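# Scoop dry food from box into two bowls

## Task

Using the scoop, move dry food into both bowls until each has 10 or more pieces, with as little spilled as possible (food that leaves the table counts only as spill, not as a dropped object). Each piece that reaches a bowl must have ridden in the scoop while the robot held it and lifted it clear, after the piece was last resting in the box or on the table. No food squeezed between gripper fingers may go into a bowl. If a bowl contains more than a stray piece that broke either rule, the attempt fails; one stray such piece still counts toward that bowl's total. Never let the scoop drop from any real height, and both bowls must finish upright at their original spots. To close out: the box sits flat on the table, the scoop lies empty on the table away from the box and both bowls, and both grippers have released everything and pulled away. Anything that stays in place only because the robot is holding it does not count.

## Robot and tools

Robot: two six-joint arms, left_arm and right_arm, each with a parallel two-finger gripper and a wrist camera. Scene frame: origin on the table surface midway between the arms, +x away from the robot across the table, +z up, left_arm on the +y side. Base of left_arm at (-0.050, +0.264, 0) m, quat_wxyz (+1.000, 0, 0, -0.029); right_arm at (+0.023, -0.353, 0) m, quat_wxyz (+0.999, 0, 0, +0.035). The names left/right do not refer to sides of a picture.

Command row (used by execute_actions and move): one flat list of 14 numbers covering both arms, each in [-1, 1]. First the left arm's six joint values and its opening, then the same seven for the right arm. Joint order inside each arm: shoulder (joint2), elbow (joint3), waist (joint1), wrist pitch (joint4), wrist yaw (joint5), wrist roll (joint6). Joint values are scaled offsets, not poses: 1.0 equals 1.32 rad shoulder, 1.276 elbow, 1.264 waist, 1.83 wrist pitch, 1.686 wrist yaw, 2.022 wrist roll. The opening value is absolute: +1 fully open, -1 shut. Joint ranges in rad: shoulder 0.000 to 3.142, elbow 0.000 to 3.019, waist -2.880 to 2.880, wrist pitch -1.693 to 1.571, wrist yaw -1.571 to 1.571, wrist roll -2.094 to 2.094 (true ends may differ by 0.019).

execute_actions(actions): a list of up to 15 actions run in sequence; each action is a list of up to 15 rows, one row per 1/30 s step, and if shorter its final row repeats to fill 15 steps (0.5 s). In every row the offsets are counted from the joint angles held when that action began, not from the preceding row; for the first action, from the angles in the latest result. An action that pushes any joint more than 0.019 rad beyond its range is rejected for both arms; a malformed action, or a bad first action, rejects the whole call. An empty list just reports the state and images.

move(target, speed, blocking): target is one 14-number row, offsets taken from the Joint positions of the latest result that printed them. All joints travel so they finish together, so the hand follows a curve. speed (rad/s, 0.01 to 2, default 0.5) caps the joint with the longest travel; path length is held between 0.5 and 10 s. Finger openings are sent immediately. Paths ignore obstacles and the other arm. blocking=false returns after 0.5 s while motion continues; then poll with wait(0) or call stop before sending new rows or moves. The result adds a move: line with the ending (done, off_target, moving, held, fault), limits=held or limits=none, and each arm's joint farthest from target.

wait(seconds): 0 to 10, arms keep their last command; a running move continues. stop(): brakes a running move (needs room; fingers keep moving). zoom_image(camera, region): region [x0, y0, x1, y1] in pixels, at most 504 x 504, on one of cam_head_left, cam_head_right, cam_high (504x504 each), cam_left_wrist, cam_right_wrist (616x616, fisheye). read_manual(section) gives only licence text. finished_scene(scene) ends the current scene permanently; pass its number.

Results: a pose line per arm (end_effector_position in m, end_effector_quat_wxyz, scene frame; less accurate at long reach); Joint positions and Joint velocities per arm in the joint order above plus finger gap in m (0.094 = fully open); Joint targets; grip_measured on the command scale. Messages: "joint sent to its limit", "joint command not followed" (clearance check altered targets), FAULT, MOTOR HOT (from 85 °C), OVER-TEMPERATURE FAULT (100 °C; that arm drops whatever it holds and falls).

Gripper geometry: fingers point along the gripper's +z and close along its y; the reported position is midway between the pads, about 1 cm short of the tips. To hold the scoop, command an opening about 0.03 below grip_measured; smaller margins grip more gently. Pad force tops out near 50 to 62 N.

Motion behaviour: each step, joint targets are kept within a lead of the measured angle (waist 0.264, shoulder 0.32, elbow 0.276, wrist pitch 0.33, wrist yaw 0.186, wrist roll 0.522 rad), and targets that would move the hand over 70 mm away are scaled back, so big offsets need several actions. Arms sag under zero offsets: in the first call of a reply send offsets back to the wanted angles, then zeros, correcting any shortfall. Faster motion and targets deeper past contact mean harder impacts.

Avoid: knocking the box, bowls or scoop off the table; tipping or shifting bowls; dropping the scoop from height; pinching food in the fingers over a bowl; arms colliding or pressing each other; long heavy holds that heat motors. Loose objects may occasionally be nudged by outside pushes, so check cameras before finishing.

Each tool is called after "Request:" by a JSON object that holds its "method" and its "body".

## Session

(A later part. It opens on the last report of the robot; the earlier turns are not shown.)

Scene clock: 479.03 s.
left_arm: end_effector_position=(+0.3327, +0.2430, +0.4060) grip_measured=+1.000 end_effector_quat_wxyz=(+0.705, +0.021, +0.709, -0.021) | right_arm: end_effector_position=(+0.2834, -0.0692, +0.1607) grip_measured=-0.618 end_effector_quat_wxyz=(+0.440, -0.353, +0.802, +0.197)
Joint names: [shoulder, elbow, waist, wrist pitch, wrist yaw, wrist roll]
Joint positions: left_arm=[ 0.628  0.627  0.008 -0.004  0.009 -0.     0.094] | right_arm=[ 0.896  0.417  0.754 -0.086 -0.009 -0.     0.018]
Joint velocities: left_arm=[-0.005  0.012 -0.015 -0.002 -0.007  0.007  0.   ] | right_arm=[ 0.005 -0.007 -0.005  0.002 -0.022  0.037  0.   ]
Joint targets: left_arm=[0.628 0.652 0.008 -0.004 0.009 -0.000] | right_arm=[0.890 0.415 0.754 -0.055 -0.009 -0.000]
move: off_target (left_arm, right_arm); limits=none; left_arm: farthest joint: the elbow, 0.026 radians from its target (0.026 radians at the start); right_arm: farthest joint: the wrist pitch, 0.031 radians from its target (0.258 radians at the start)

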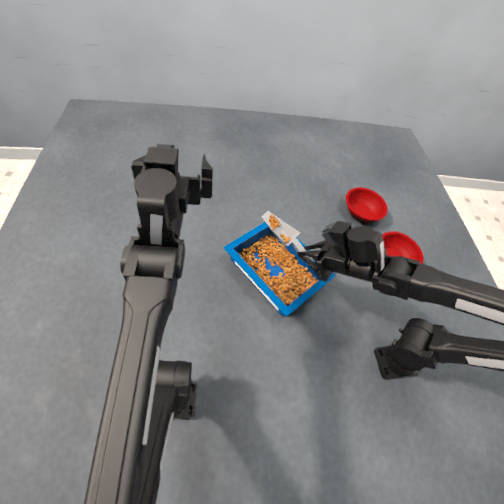

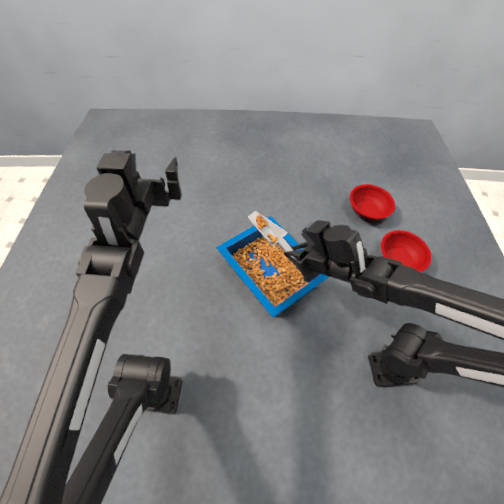

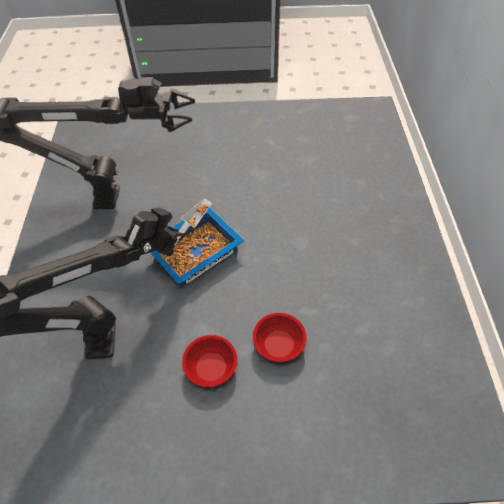

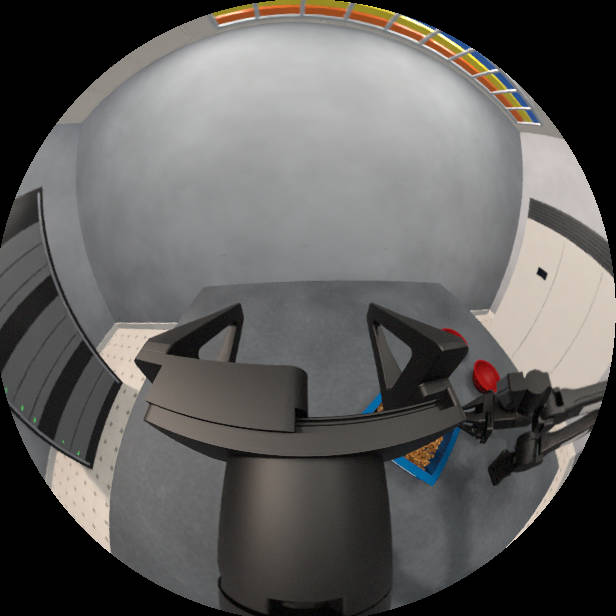

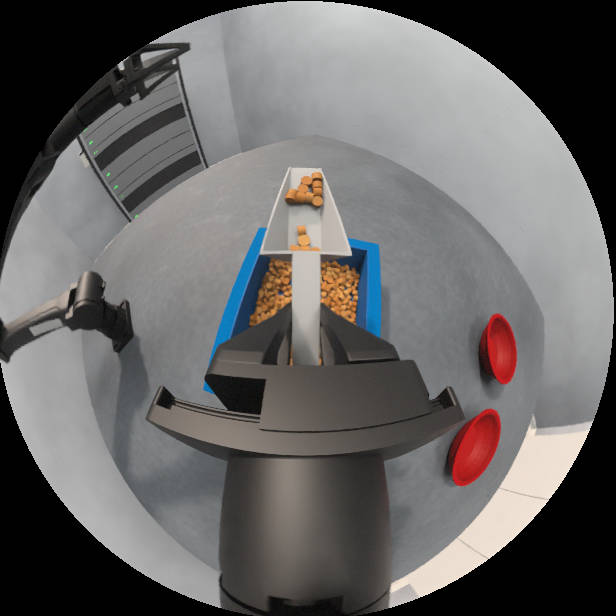

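Request:
{"method": "move", "body": {"target": [0,0.02,0,0,0,0,1, -0.1447,0.1787,-0.894,-0.445,0,0,-0.66], "speed": 0.5}}

Request:
{"method": "zoom_image", "body": {"camera": "cam_right_wrist", "region": [200,90,420,310]}}

Scene clock: 511.10 s.
left_arm: end_effector_position=(+0.3327, +0.2430, +0.4060) grip_measured=+1.000 end_effector_quat_wxyz=(+0.705, +0.021, +0.709, -0.021) | right_arm: end_effector_position=(+0.3014, -0.4364, +0.1764) grip_measured=-0.618 end_effector_quat_wxyz=(+0.278, +0.140, +0.950, -0.037)
Joint names: [shoulder, elbow, waist, wrist pitch, wrist yaw, wrist roll]
Joint positions: left_arm=[ 0.628  0.627  0.008 -0.004  0.009 -0.     0.094] | right_arm=[ 0.711  0.592 -0.367 -0.883 -0.009 -0.     0.018]
Joint velocities: left_arm=[ 0.005  0.012 -0.005 -0.002 -0.022  0.007  0.   ] | right_arm=[ 0.005  0.002 -0.015 -0.017 -0.051 -0.066 -0.001]
Joint targets: left_arm=[0.628 0.652 0.008 -0.004 0.009 -0.000] | right_arm=[0.705 0.645 -0.376 -0.900 -0.009 -0.000]
move: off_target (left_arm, right_arm); limits=none; left_arm: farthest joint: the elbow, 0.026 radians from its target (0.026 radians at the start); right_arm: farthest joint: the elbow, 0.053 radians from its target (0.228 radians at the start)

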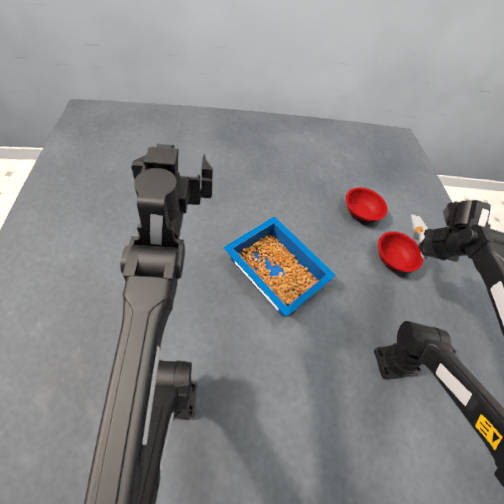

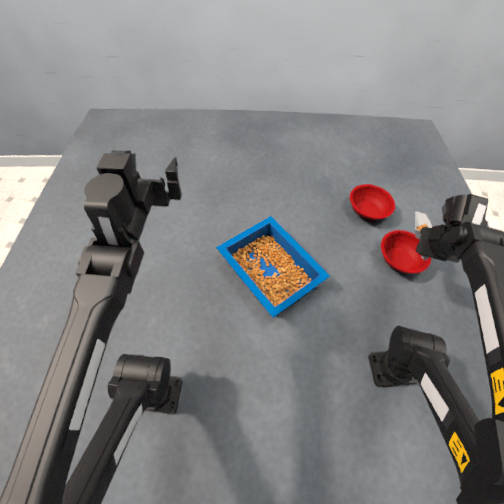

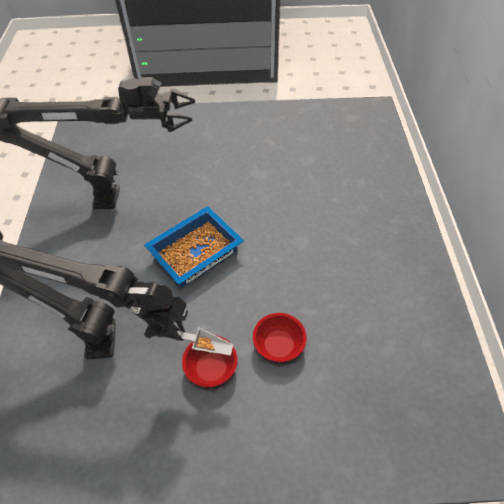

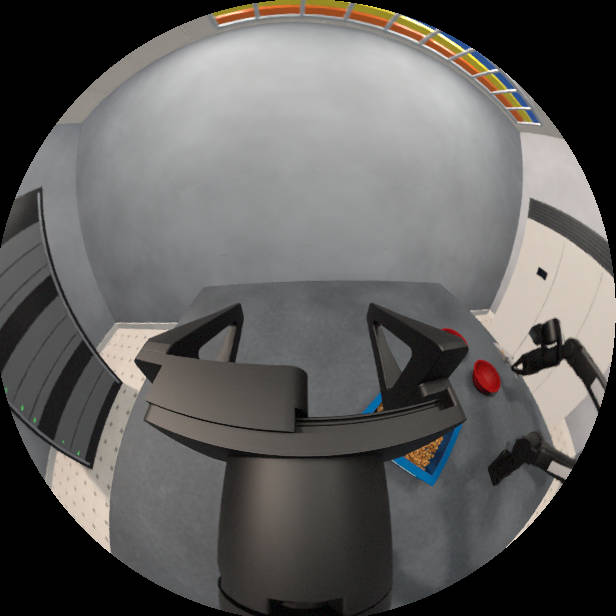

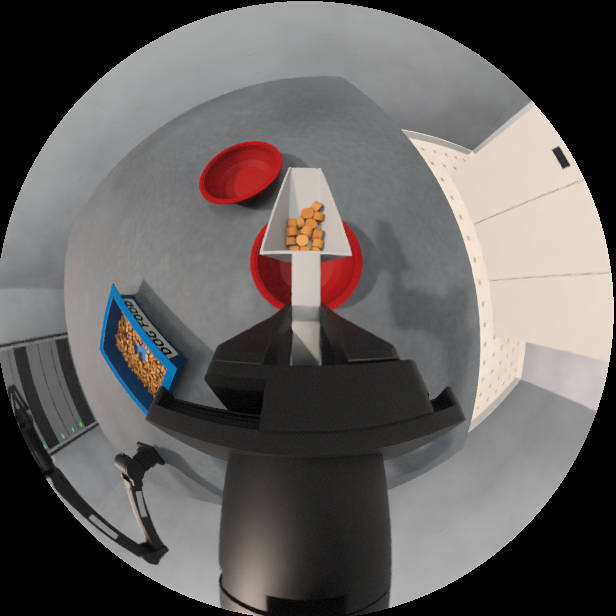

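Region (200, 90, 420, 310) of cam_right_wrist's 616x616 image, scaled by 2.291, with more detail than that image has.

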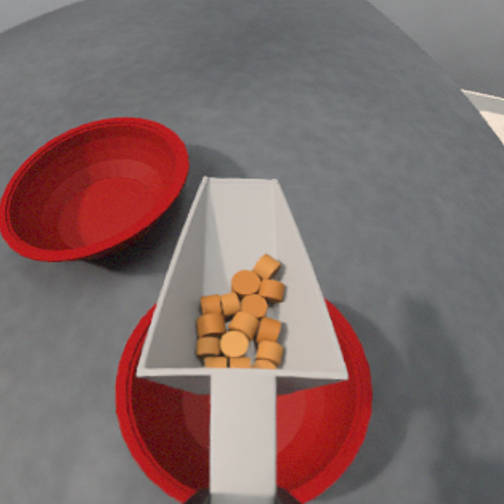

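Request:
{"method": "move", "body": {"target": [0,0.02,0,0,0,0,1, 0.1212,0.1693,-0.005,-0.2814,0,0,-0.66], "speed": 0.3}}

Request:
{"method": "zoom_image", "body": {"camera": "cam_right_wrist", "region": [200,90,420,310]}}

Scene clock: 539.20 s.
left_arm: end_effector_position=(+0.3327, +0.2430, +0.4060) grip_measured=+1.000 end_effector_quat_wxyz=(+0.705, +0.021, +0.709, -0.021) | right_arm: end_effector_position=(+0.2413, -0.4181, +0.1775) grip_measured=-0.618 end_effector_quat_wxyz=(+0.042, +0.147, +0.988, -0.002)
Joint names: [shoulder, elbow, waist, wrist pitch, wrist yaw, wrist roll]
Joint positions: left_arm=[ 0.628  0.627  0.008 -0.004  0.009 -0.     0.094] | right_arm=[ 0.864  0.759 -0.367 -1.382 -0.009 -0.     0.018]
Joint velocities: left_arm=[ 0.005  0.002  0.005 -0.002 -0.037  0.051  0.   ] | right_arm=[-0.005 -0.012 -0.015 -0.022 -0.051  0.051 -0.   ]
Joint targets: left_arm=[0.628 0.652 0.008 -0.004 0.009 -0.000] | right_arm=[0.871 0.808 -0.373 -1.398 -0.009 -0.000]
move: off_target (left_arm, right_arm); limits=none; left_arm: farthest joint: the elbow, 0.026 radians from its target (0.026 radians at the start); right_arm: farthest joint: the elbow, 0.049 radians from its target (0.216 radians at the start)

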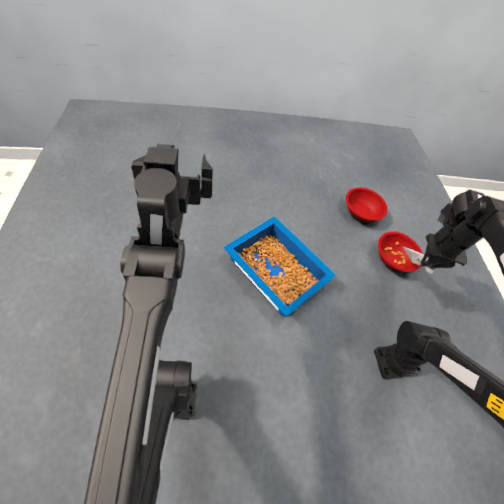

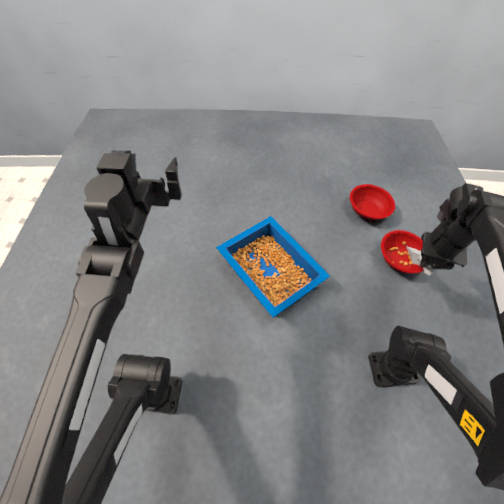

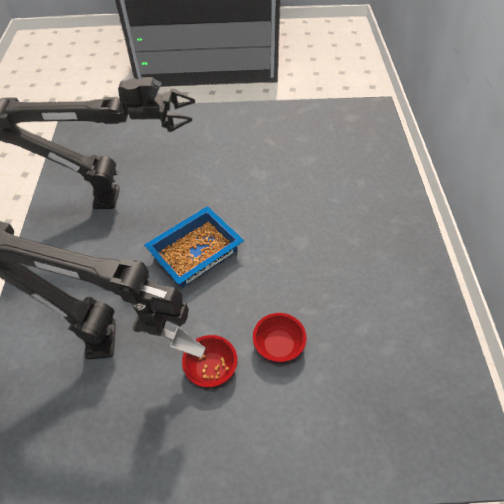

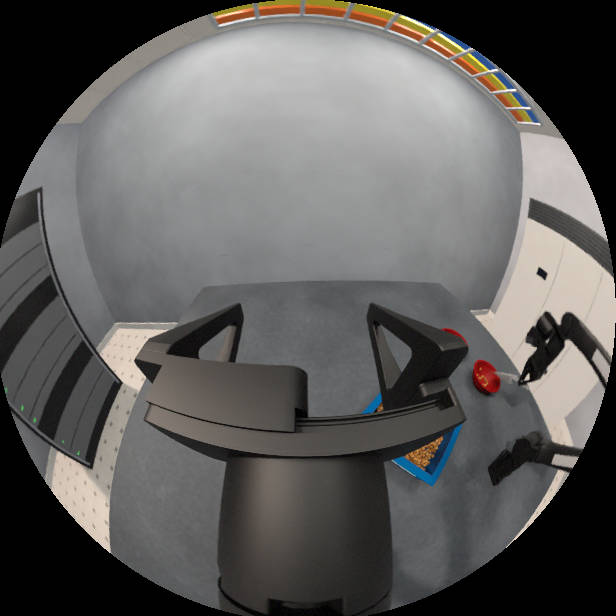

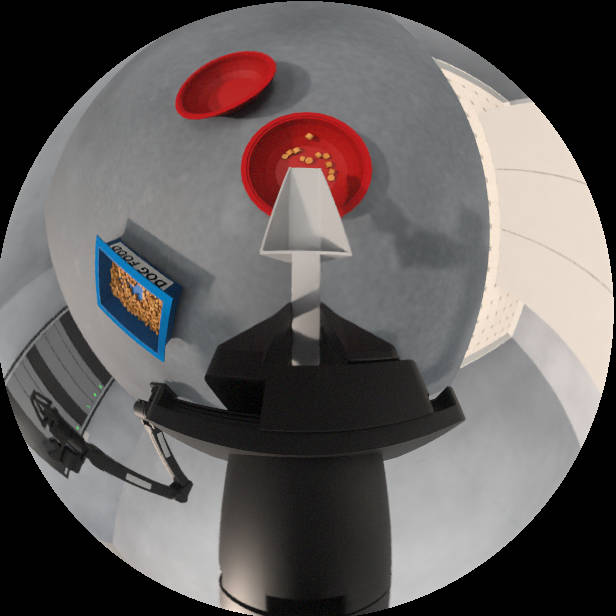

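Region (200, 90, 420, 310) of cam_right_wrist's 616x616 image, scaled by 2.291, with more detail than that image has.

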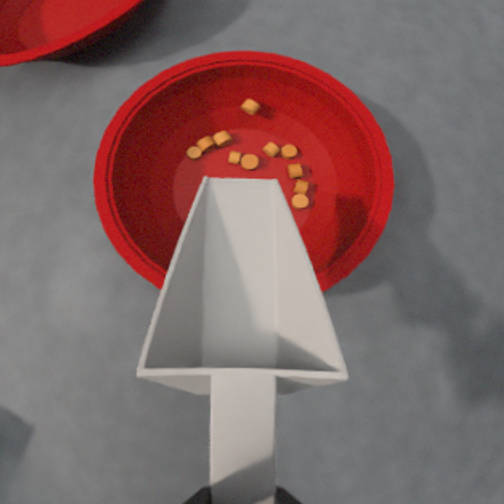

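Request:
{"method": "zoom_image", "body": {"camera": "cam_high", "region": [140,290,320,420]}}

Region (140, 290, 320, 420) of cam_high's 504x504 image, scaled by 2.800, with more detail than that image has.

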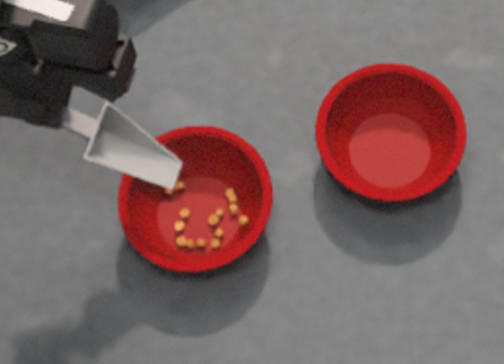

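Request:
{"method": "move", "body": {"target": [0,0.02,0,0,0,0,1, 0.277,0.32,0.9486,-0.0945,0,0,-0.66], "speed": 0.8}}

Scene clock: 559.63 s.
left_arm: end_effector_position=(+0.3327, +0.2430, +0.4060) grip_measured=+1.000 end_effector_quat_wxyz=(+0.705, +0.021, +0.709, -0.021) | right_arm: end_effector_position=(+0.2199, -0.1010, +0.2259) grip_measured=-0.618 end_effector_quat_wxyz=(-0.033, -0.436, +0.899, -0.011)
Joint names: [shoulder, elbow, waist, wrist pitch, wrist yaw, wrist roll]
Joint positions: left_arm=[ 0.628  0.627  0.008 -0.004  0.009 -0.     0.094] | right_arm=[ 1.222  1.121  0.832 -1.538 -0.009 -0.     0.018]
Joint velocities: left_arm=[-0.005 -0.007 -0.005 -0.007  0.081 -0.081  0.   ] | right_arm=[-0.005 -0.007 -0.005 -0.017 -0.037  0.037 -0.001]
Joint targets: left_arm=[0.628 0.652 0.008 -0.004 0.009 -0.000] | right_arm=[1.230 1.167 0.832 -1.554 -0.009 -0.000]
move: off_target (left_arm, right_arm); limits=none; left_arm: farthest joint: the elbow, 0.026 radians from its target (0.026 radians at the start); right_arm: farthest joint: the elbow, 0.046 radians from its target (0.408 radians at the start)

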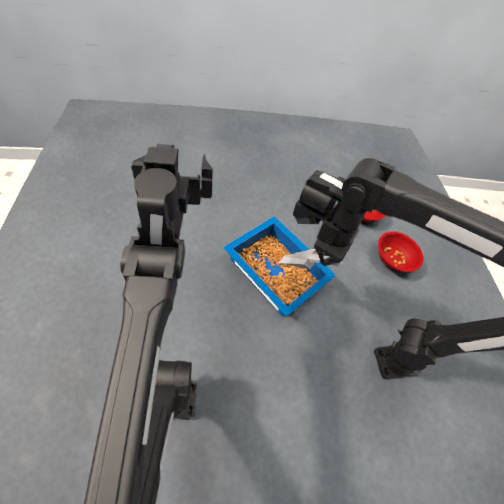

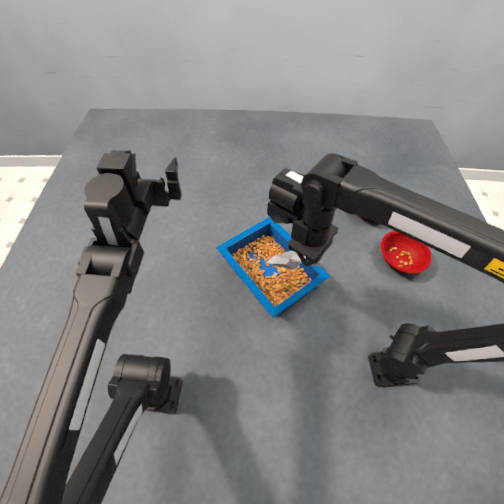

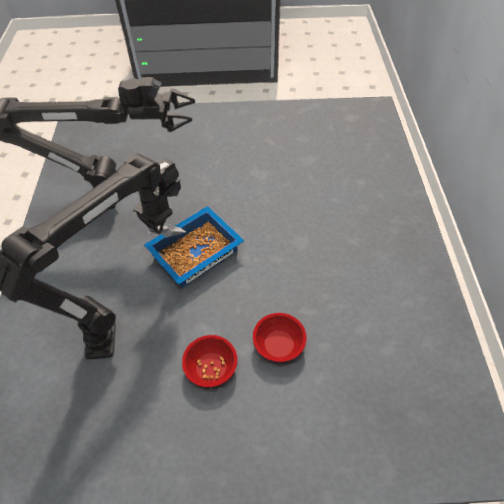

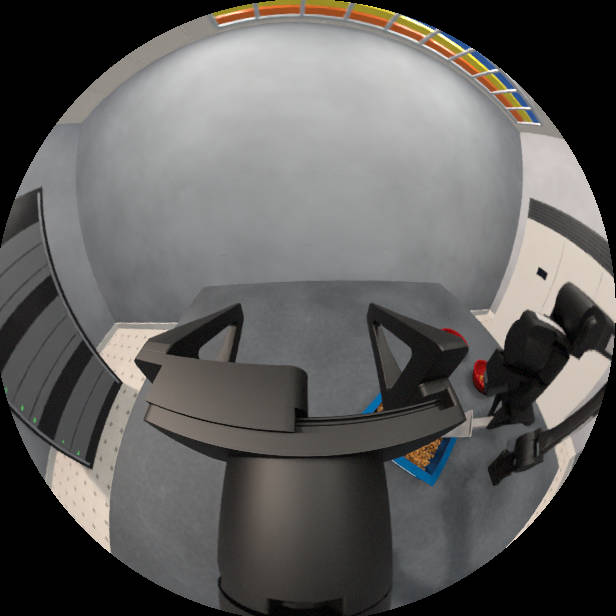

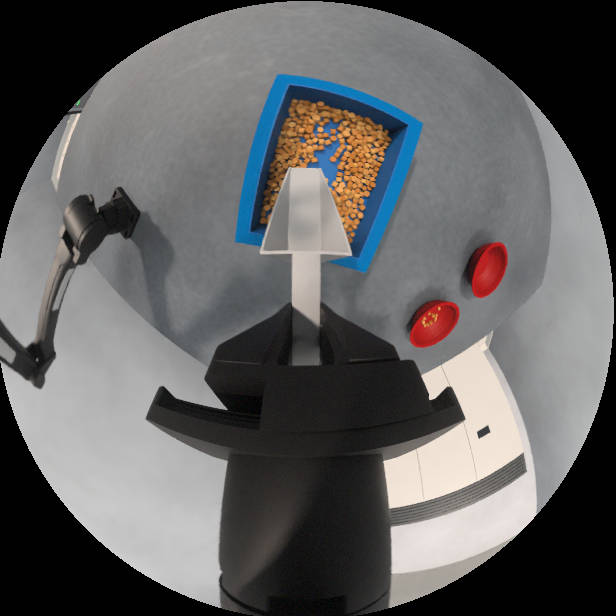

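Request:
{"method": "zoom_image", "body": {"camera": "cam_right_wrist", "region": [220,60,440,280]}}

Region (220, 60, 440, 280) of cam_right_wrist's 616x616 image, scaled by 2.291, with more detail than that image has.

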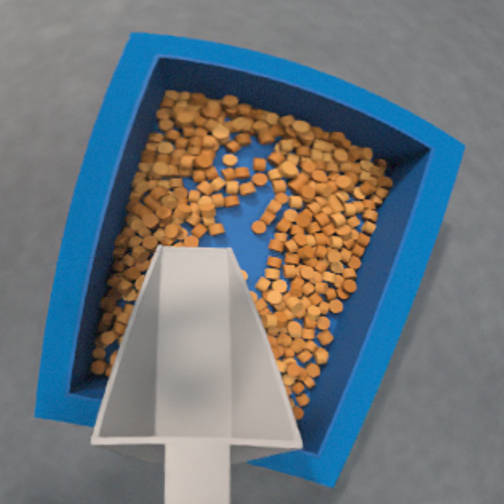

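Request:
{"method": "move", "body": {"target": [0,0.02,0,0,0,0,1, 0.155,-0.0972,-0.02,0.108,0,0,-0.66], "speed": 0.3}}

Scene clock: 570.97 s.
left_arm: end_effector_position=(+0.3327, +0.2430, +0.4060) grip_measured=+1.000 end_effector_quat_wxyz=(+0.705, +0.021, +0.709, -0.021) | right_arm: end_effector_position=(+0.2297, -0.0932, +0.1202) grip_measured=-0.618 end_effector_quat_wxyz=(-0.091, -0.430, +0.897, -0.039)
Joint names: [shoulder, elbow, waist, wrist pitch, wrist yaw, wrist roll]
Joint positions: left_arm=[ 0.628  0.627  0.008 -0.004  0.009 -0.     0.094] | right_arm=[ 1.416  1.002  0.824 -1.355 -0.01  -0.     0.018]
Joint velocities: left_arm=[-0.005 -0.007 -0.005 -0.032  0.007  0.007  0.   ] | right_arm=[-0.005 -0.007 -0.024  0.007 -0.051 -0.022  0.001]
Joint targets: left_arm=[0.628 0.652 0.008 -0.004 0.009 -0.000] | right_arm=[1.427 0.998 0.807 -1.340 -0.009 -0.000]
move: off_target (left_arm); limits=none; left_arm: farthest joint: the elbow, 0.026 radians from its target (0.026 radians at the start); right_arm: farthest joint: the waist, 0.017 radians from its target (0.026 radians at the start)

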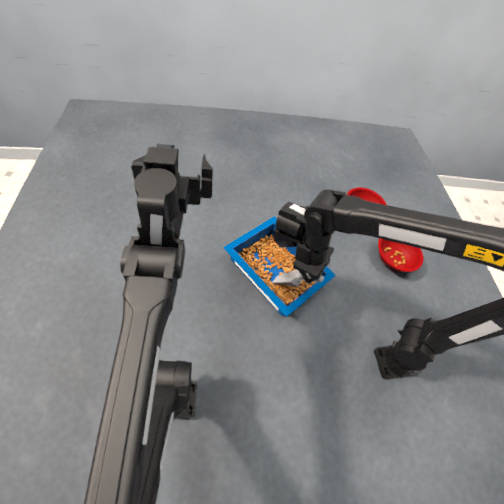

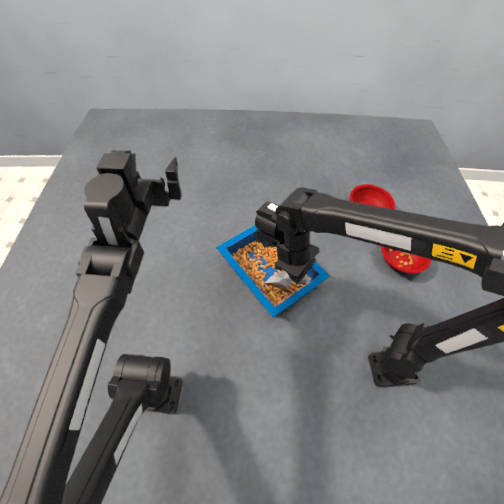

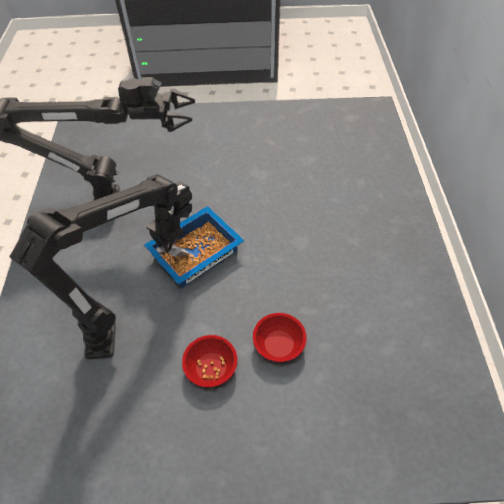

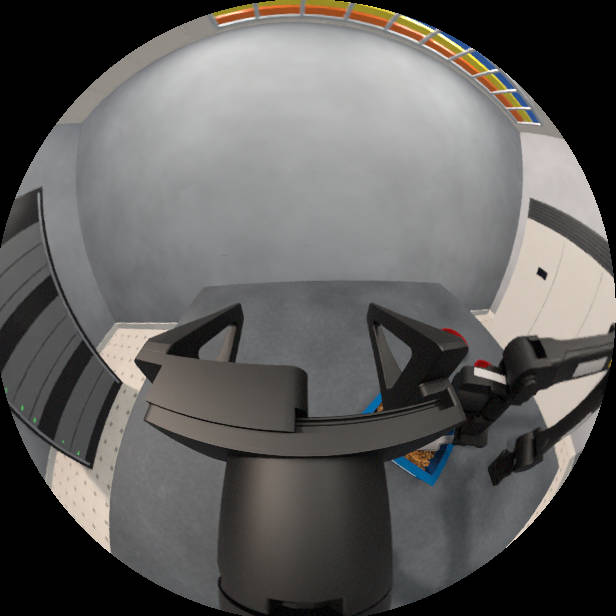

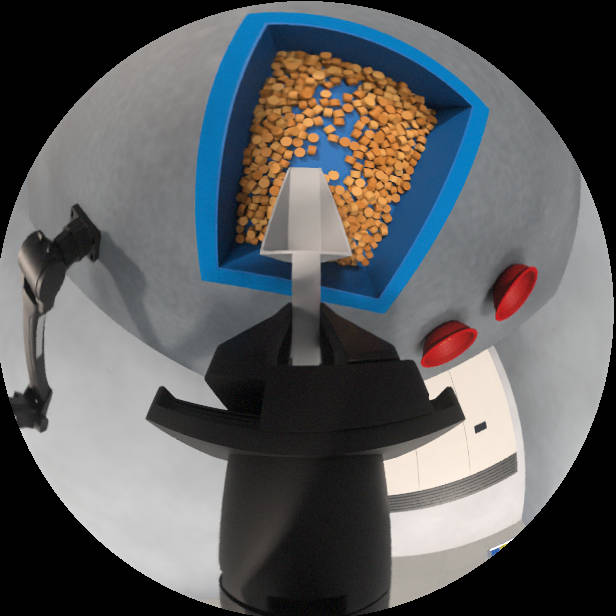

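Request:
{"method": "zoom_image", "body": {"camera": "cam_right_wrist", "region": [210,20,450,260]}}

Region (210, 20, 450, 260) of cam_right_wrist's 616x616 image, scaled by 2.100, with more detail than that image has.

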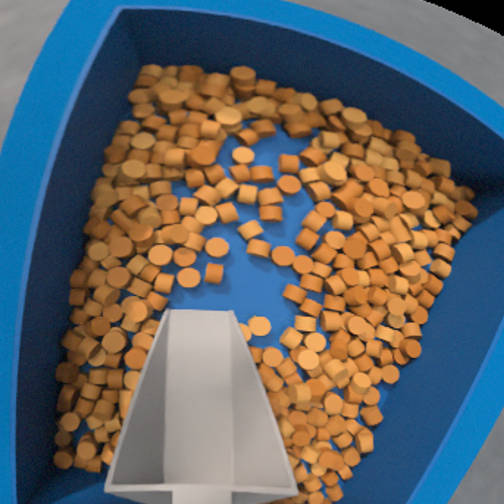

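Request:
{"method": "move", "body": {"target": [0,0.02,0,0,0,0,1, 0.0273,-0.0368,0,0.1536,0,0,-0.66], "speed": 0.15}}

Request:
{"method": "zoom_image", "body": {"camera": "cam_right_wrist", "region": [210,60,410,260]}}

Scene clock: 585.20 s.
left_arm: end_effector_position=(+0.3327, +0.2430, +0.4060) grip_measured=+1.000 end_effector_quat_wxyz=(+0.705, +0.021, +0.709, -0.021) | right_arm: end_effector_position=(+0.2603, -0.0551, +0.0978) grip_measured=-0.618 end_effector_quat_wxyz=(+0.005, -0.433, +0.902, +0.008)
Joint names: [shoulder, elbow, waist, wrist pitch, wrist yaw, wrist roll]
Joint positions: left_arm=[ 0.628  0.627  0.008 -0.004  0.009 -0.     0.094] | right_arm=[ 1.429  0.964  0.824 -1.09  -0.01  -0.     0.018]
Joint velocities: left_arm=[-0.024 -0.012 -0.015 -0.002  0.022  0.095  0.   ] | right_arm=[ 0.005  0.012 -0.015 -0.022 -0.022  0.037 -0.001]
Joint targets: left_arm=[0.628 0.652 0.008 -0.004 0.009 -0.000] | right_arm=[1.452 0.954 0.824 -1.073 -0.010 -0.000]
move: off_target (left_arm, right_arm); limits=none; left_arm: farthest joint: the elbow, 0.026 radians from its target (0.026 radians at the start); right_arm: farthest joint: the shoulder, 0.023 radians from its target (0.036 radians at the start)

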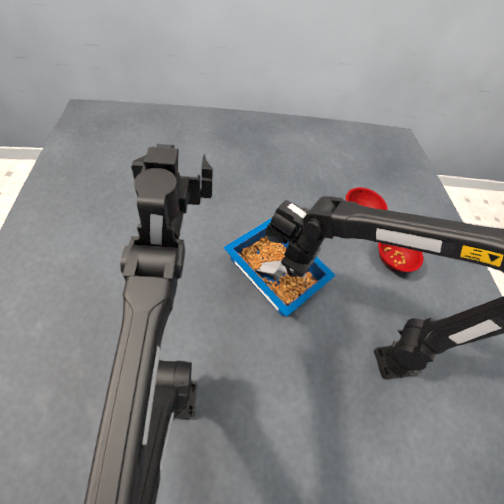

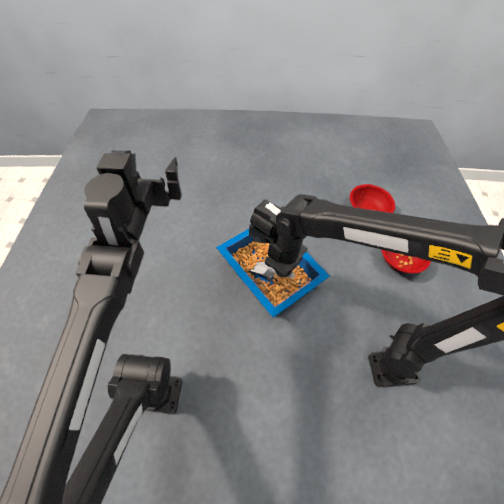

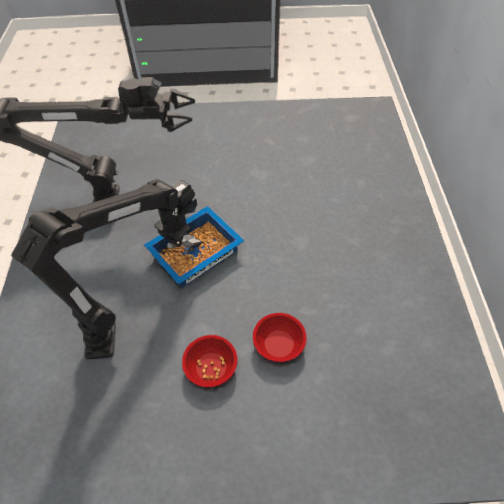

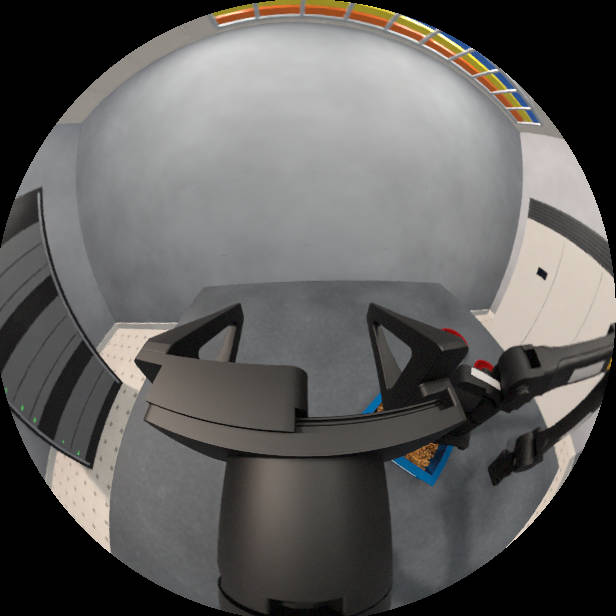

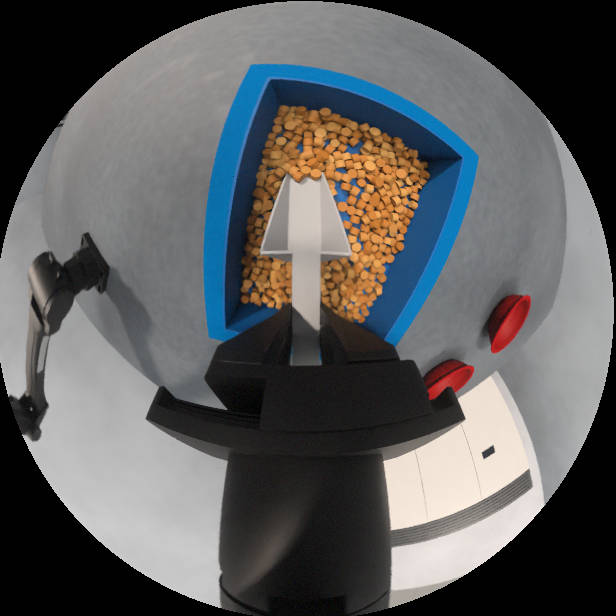

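Region (210, 60, 410, 260) of cam_right_wrist's 616x616 image, scaled by 2.520, with more detail than that image has.

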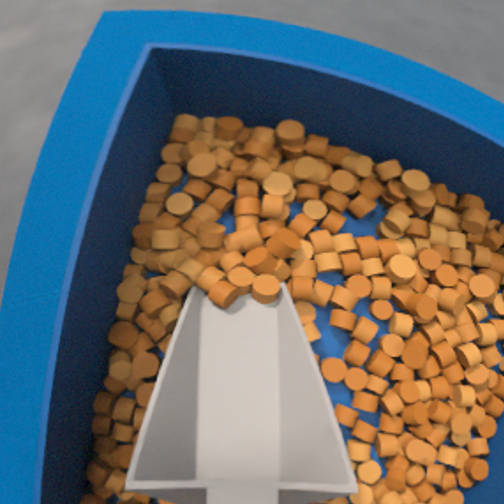

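Request:
{"method": "move", "body": {"target": [0,0.02,0,0,0,0,1, 0.0477,-0.015,0,0.1115,0,0,-0.66], "speed": 0.15}}

Request:
{"method": "zoom_image", "body": {"camera": "cam_right_wrist", "region": [210,90,410,290]}}

Scene clock: 591.10 s.
left_arm: end_effector_position=(+0.3327, +0.2430, +0.4060) grip_measured=+1.000 end_effector_quat_wxyz=(+0.705, +0.021, +0.709, -0.021) | right_arm: end_effector_position=(+0.2851, -0.0248, +0.0823) grip_measured=-0.618 end_effector_quat_wxyz=(+0.066, -0.432, +0.899, +0.036)
Joint names: [shoulder, elbow, waist, wrist pitch, wrist yaw, wrist roll]
Joint positions: left_arm=[ 0.628  0.627  0.008 -0.004  0.009 -0.     0.094] | right_arm=[ 1.469  0.953  0.824 -0.905 -0.008 -0.     0.018]
Joint velocities: left_arm=[-0.005  0.007  0.005  0.012  0.022  0.051  0.   ] | right_arm=[ 0.015 -0.007 -0.034 -0.002 -0.051  0.007  0.001]
Joint targets: left_arm=[0.628 0.652 0.008 -0.004 0.009 -0.000] | right_arm=[1.492 0.945 0.824 -0.886 -0.009 -0.000]
move: off_target (left_arm, right_arm); limits=none; left_arm: farthest joint: the elbow, 0.026 radians from its target (0.026 radians at the start); right_arm: farthest joint: the shoulder, 0.023 radians from its target (0.063 radians at the start)

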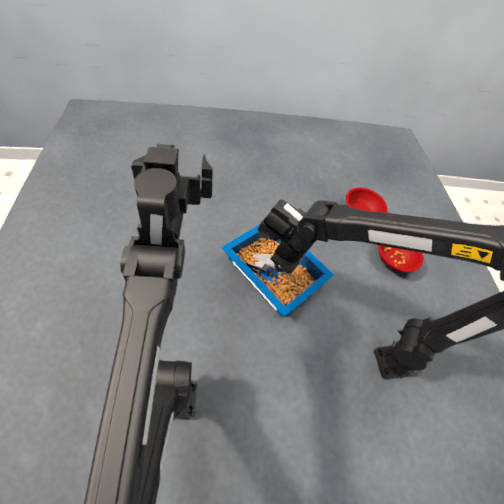

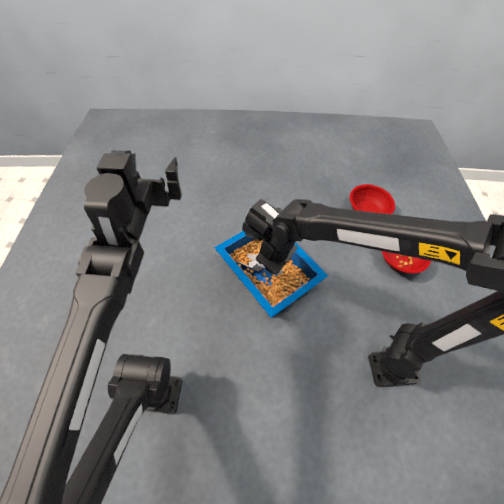

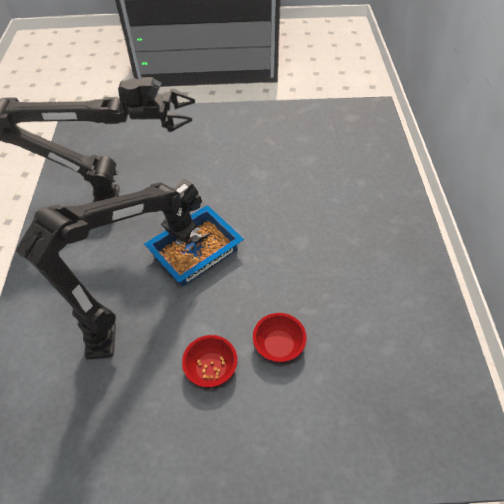

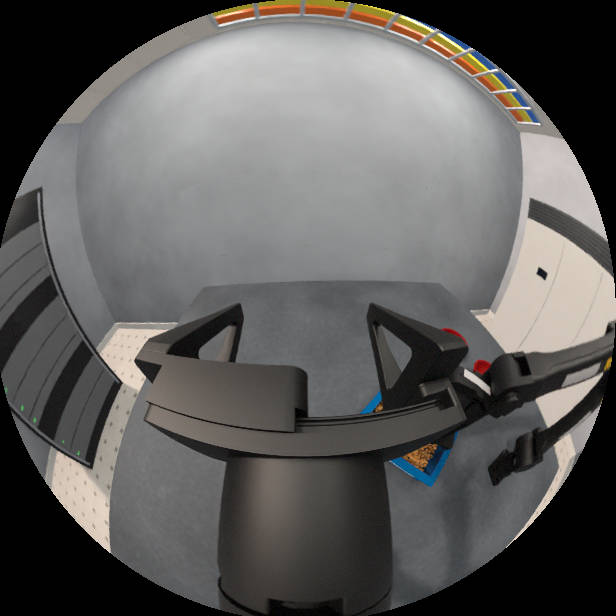

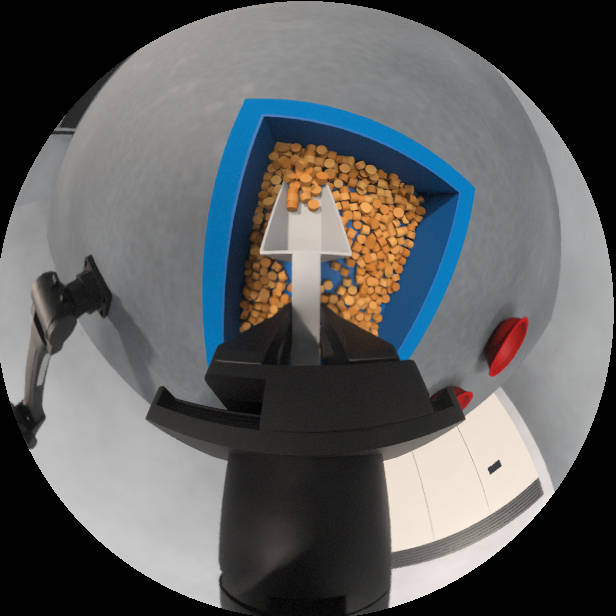

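Region (210, 90, 410, 290) of cam_right_wrist's 616x616 image, scaled by 2.520, with more detail than that image has.

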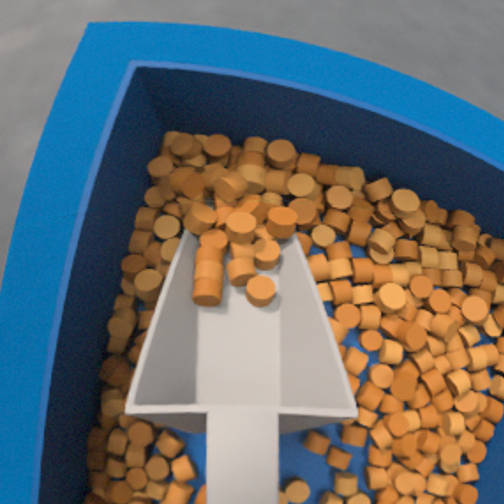

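Request:
{"method": "move", "body": {"target": [0,0.02,0,0,0,0,1, 0.022,-0.0415,0,0.0913,0,0,-0.66], "speed": 0.15}}

Request:
{"method": "zoom_image", "body": {"camera": "cam_right_wrist", "region": [210,90,410,290]}}

Scene clock: 600.70 s.
left_arm: end_effector_position=(+0.3327, +0.2430, +0.4060) grip_measured=+1.000 end_effector_quat_wxyz=(+0.705, +0.021, +0.709, -0.021) | right_arm: end_effector_position=(+0.2940, -0.0137, +0.0703) grip_measured=-0.618 end_effector_quat_wxyz=(+0.108, -0.430, +0.895, +0.056)
Joint names: [shoulder, elbow, waist, wrist pitch, wrist yaw, wrist roll]
Joint positions: left_arm=[ 0.628  0.627  0.008 -0.004  0.009 -0.     0.094] | right_arm=[ 1.473  0.907  0.824 -0.761 -0.008 -0.     0.018]
Joint velocities: left_arm=[-0.005  0.002  0.005 -0.007 -0.051  0.037  0.   ] | right_arm=[ 0.015 -0.002 -0.005 -0.002 -0.051 -0.007 -0.   ]
Joint targets: left_arm=[0.628 0.652 0.008 -0.004 0.009 -0.000] | right_arm=[1.498 0.900 0.824 -0.738 -0.008 -0.000]
move: off_target (left_arm, right_arm); limits=none; left_arm: farthest joint: the elbow, 0.026 radians from its target (0.026 radians at the start); right_arm: farthest joint: the shoulder, 0.025 radians from its target (0.029 radians at the start)

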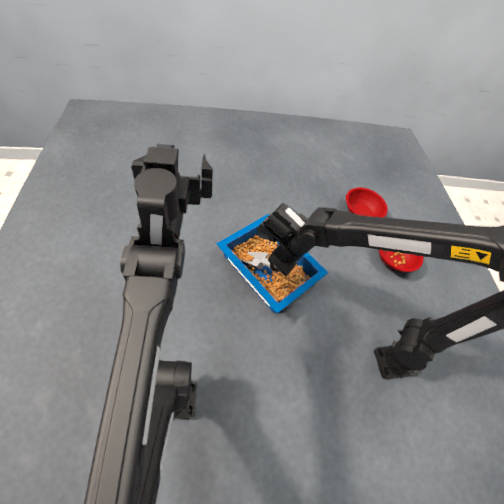

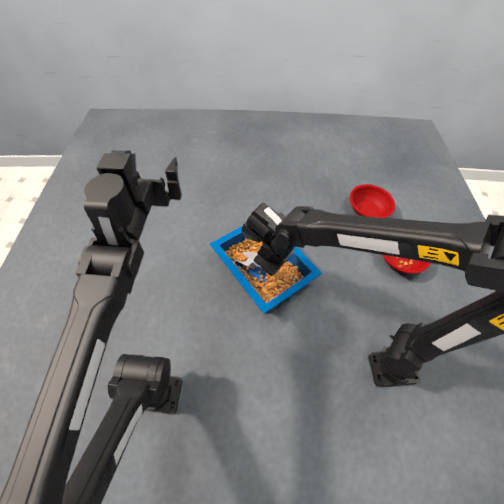

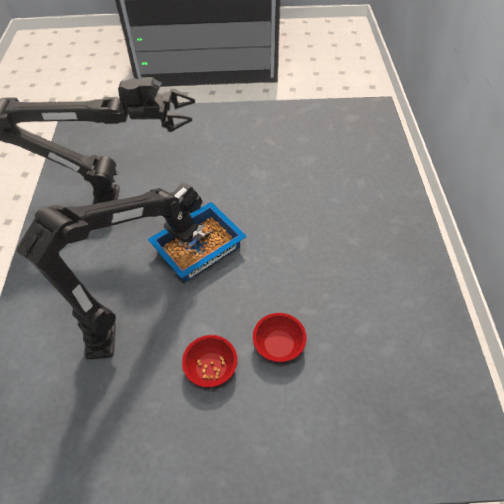

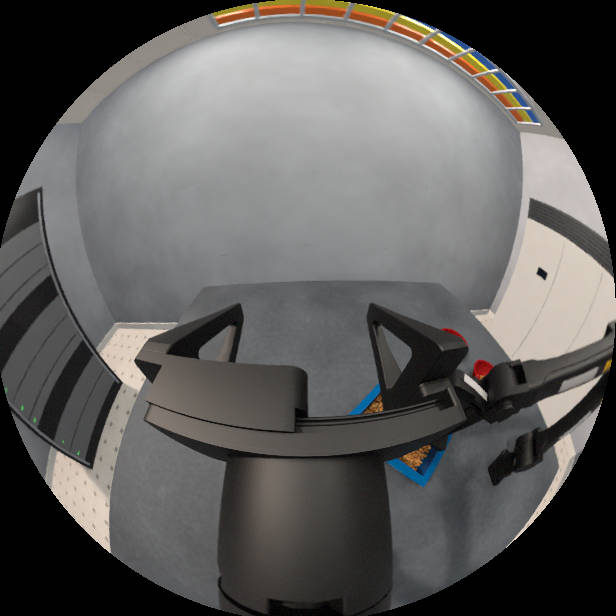

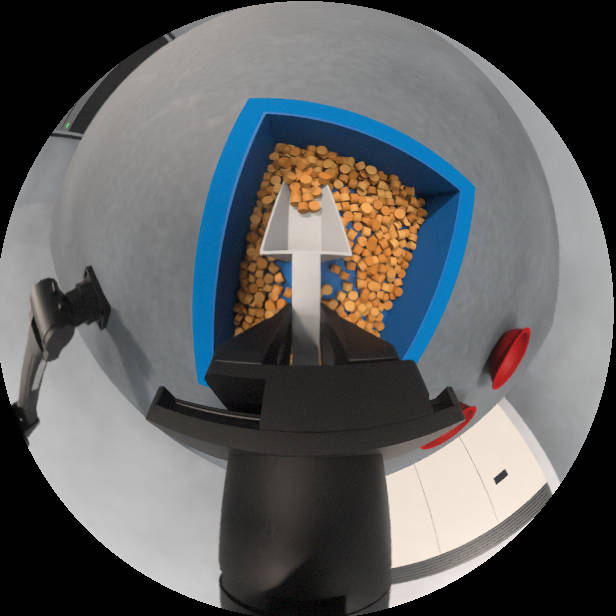

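Region (210, 90, 410, 290) of cam_right_wrist's 616x616 image, scaled by 2.520, with more detail than that image has.

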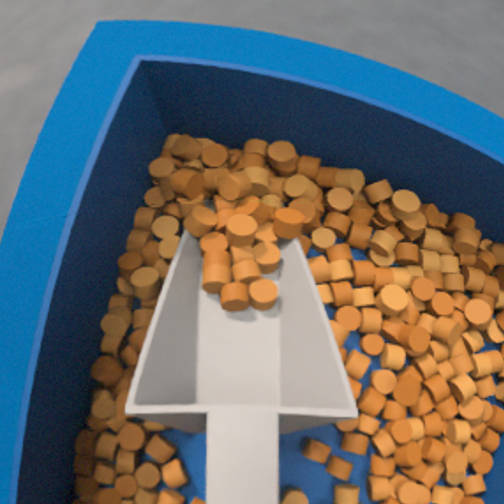

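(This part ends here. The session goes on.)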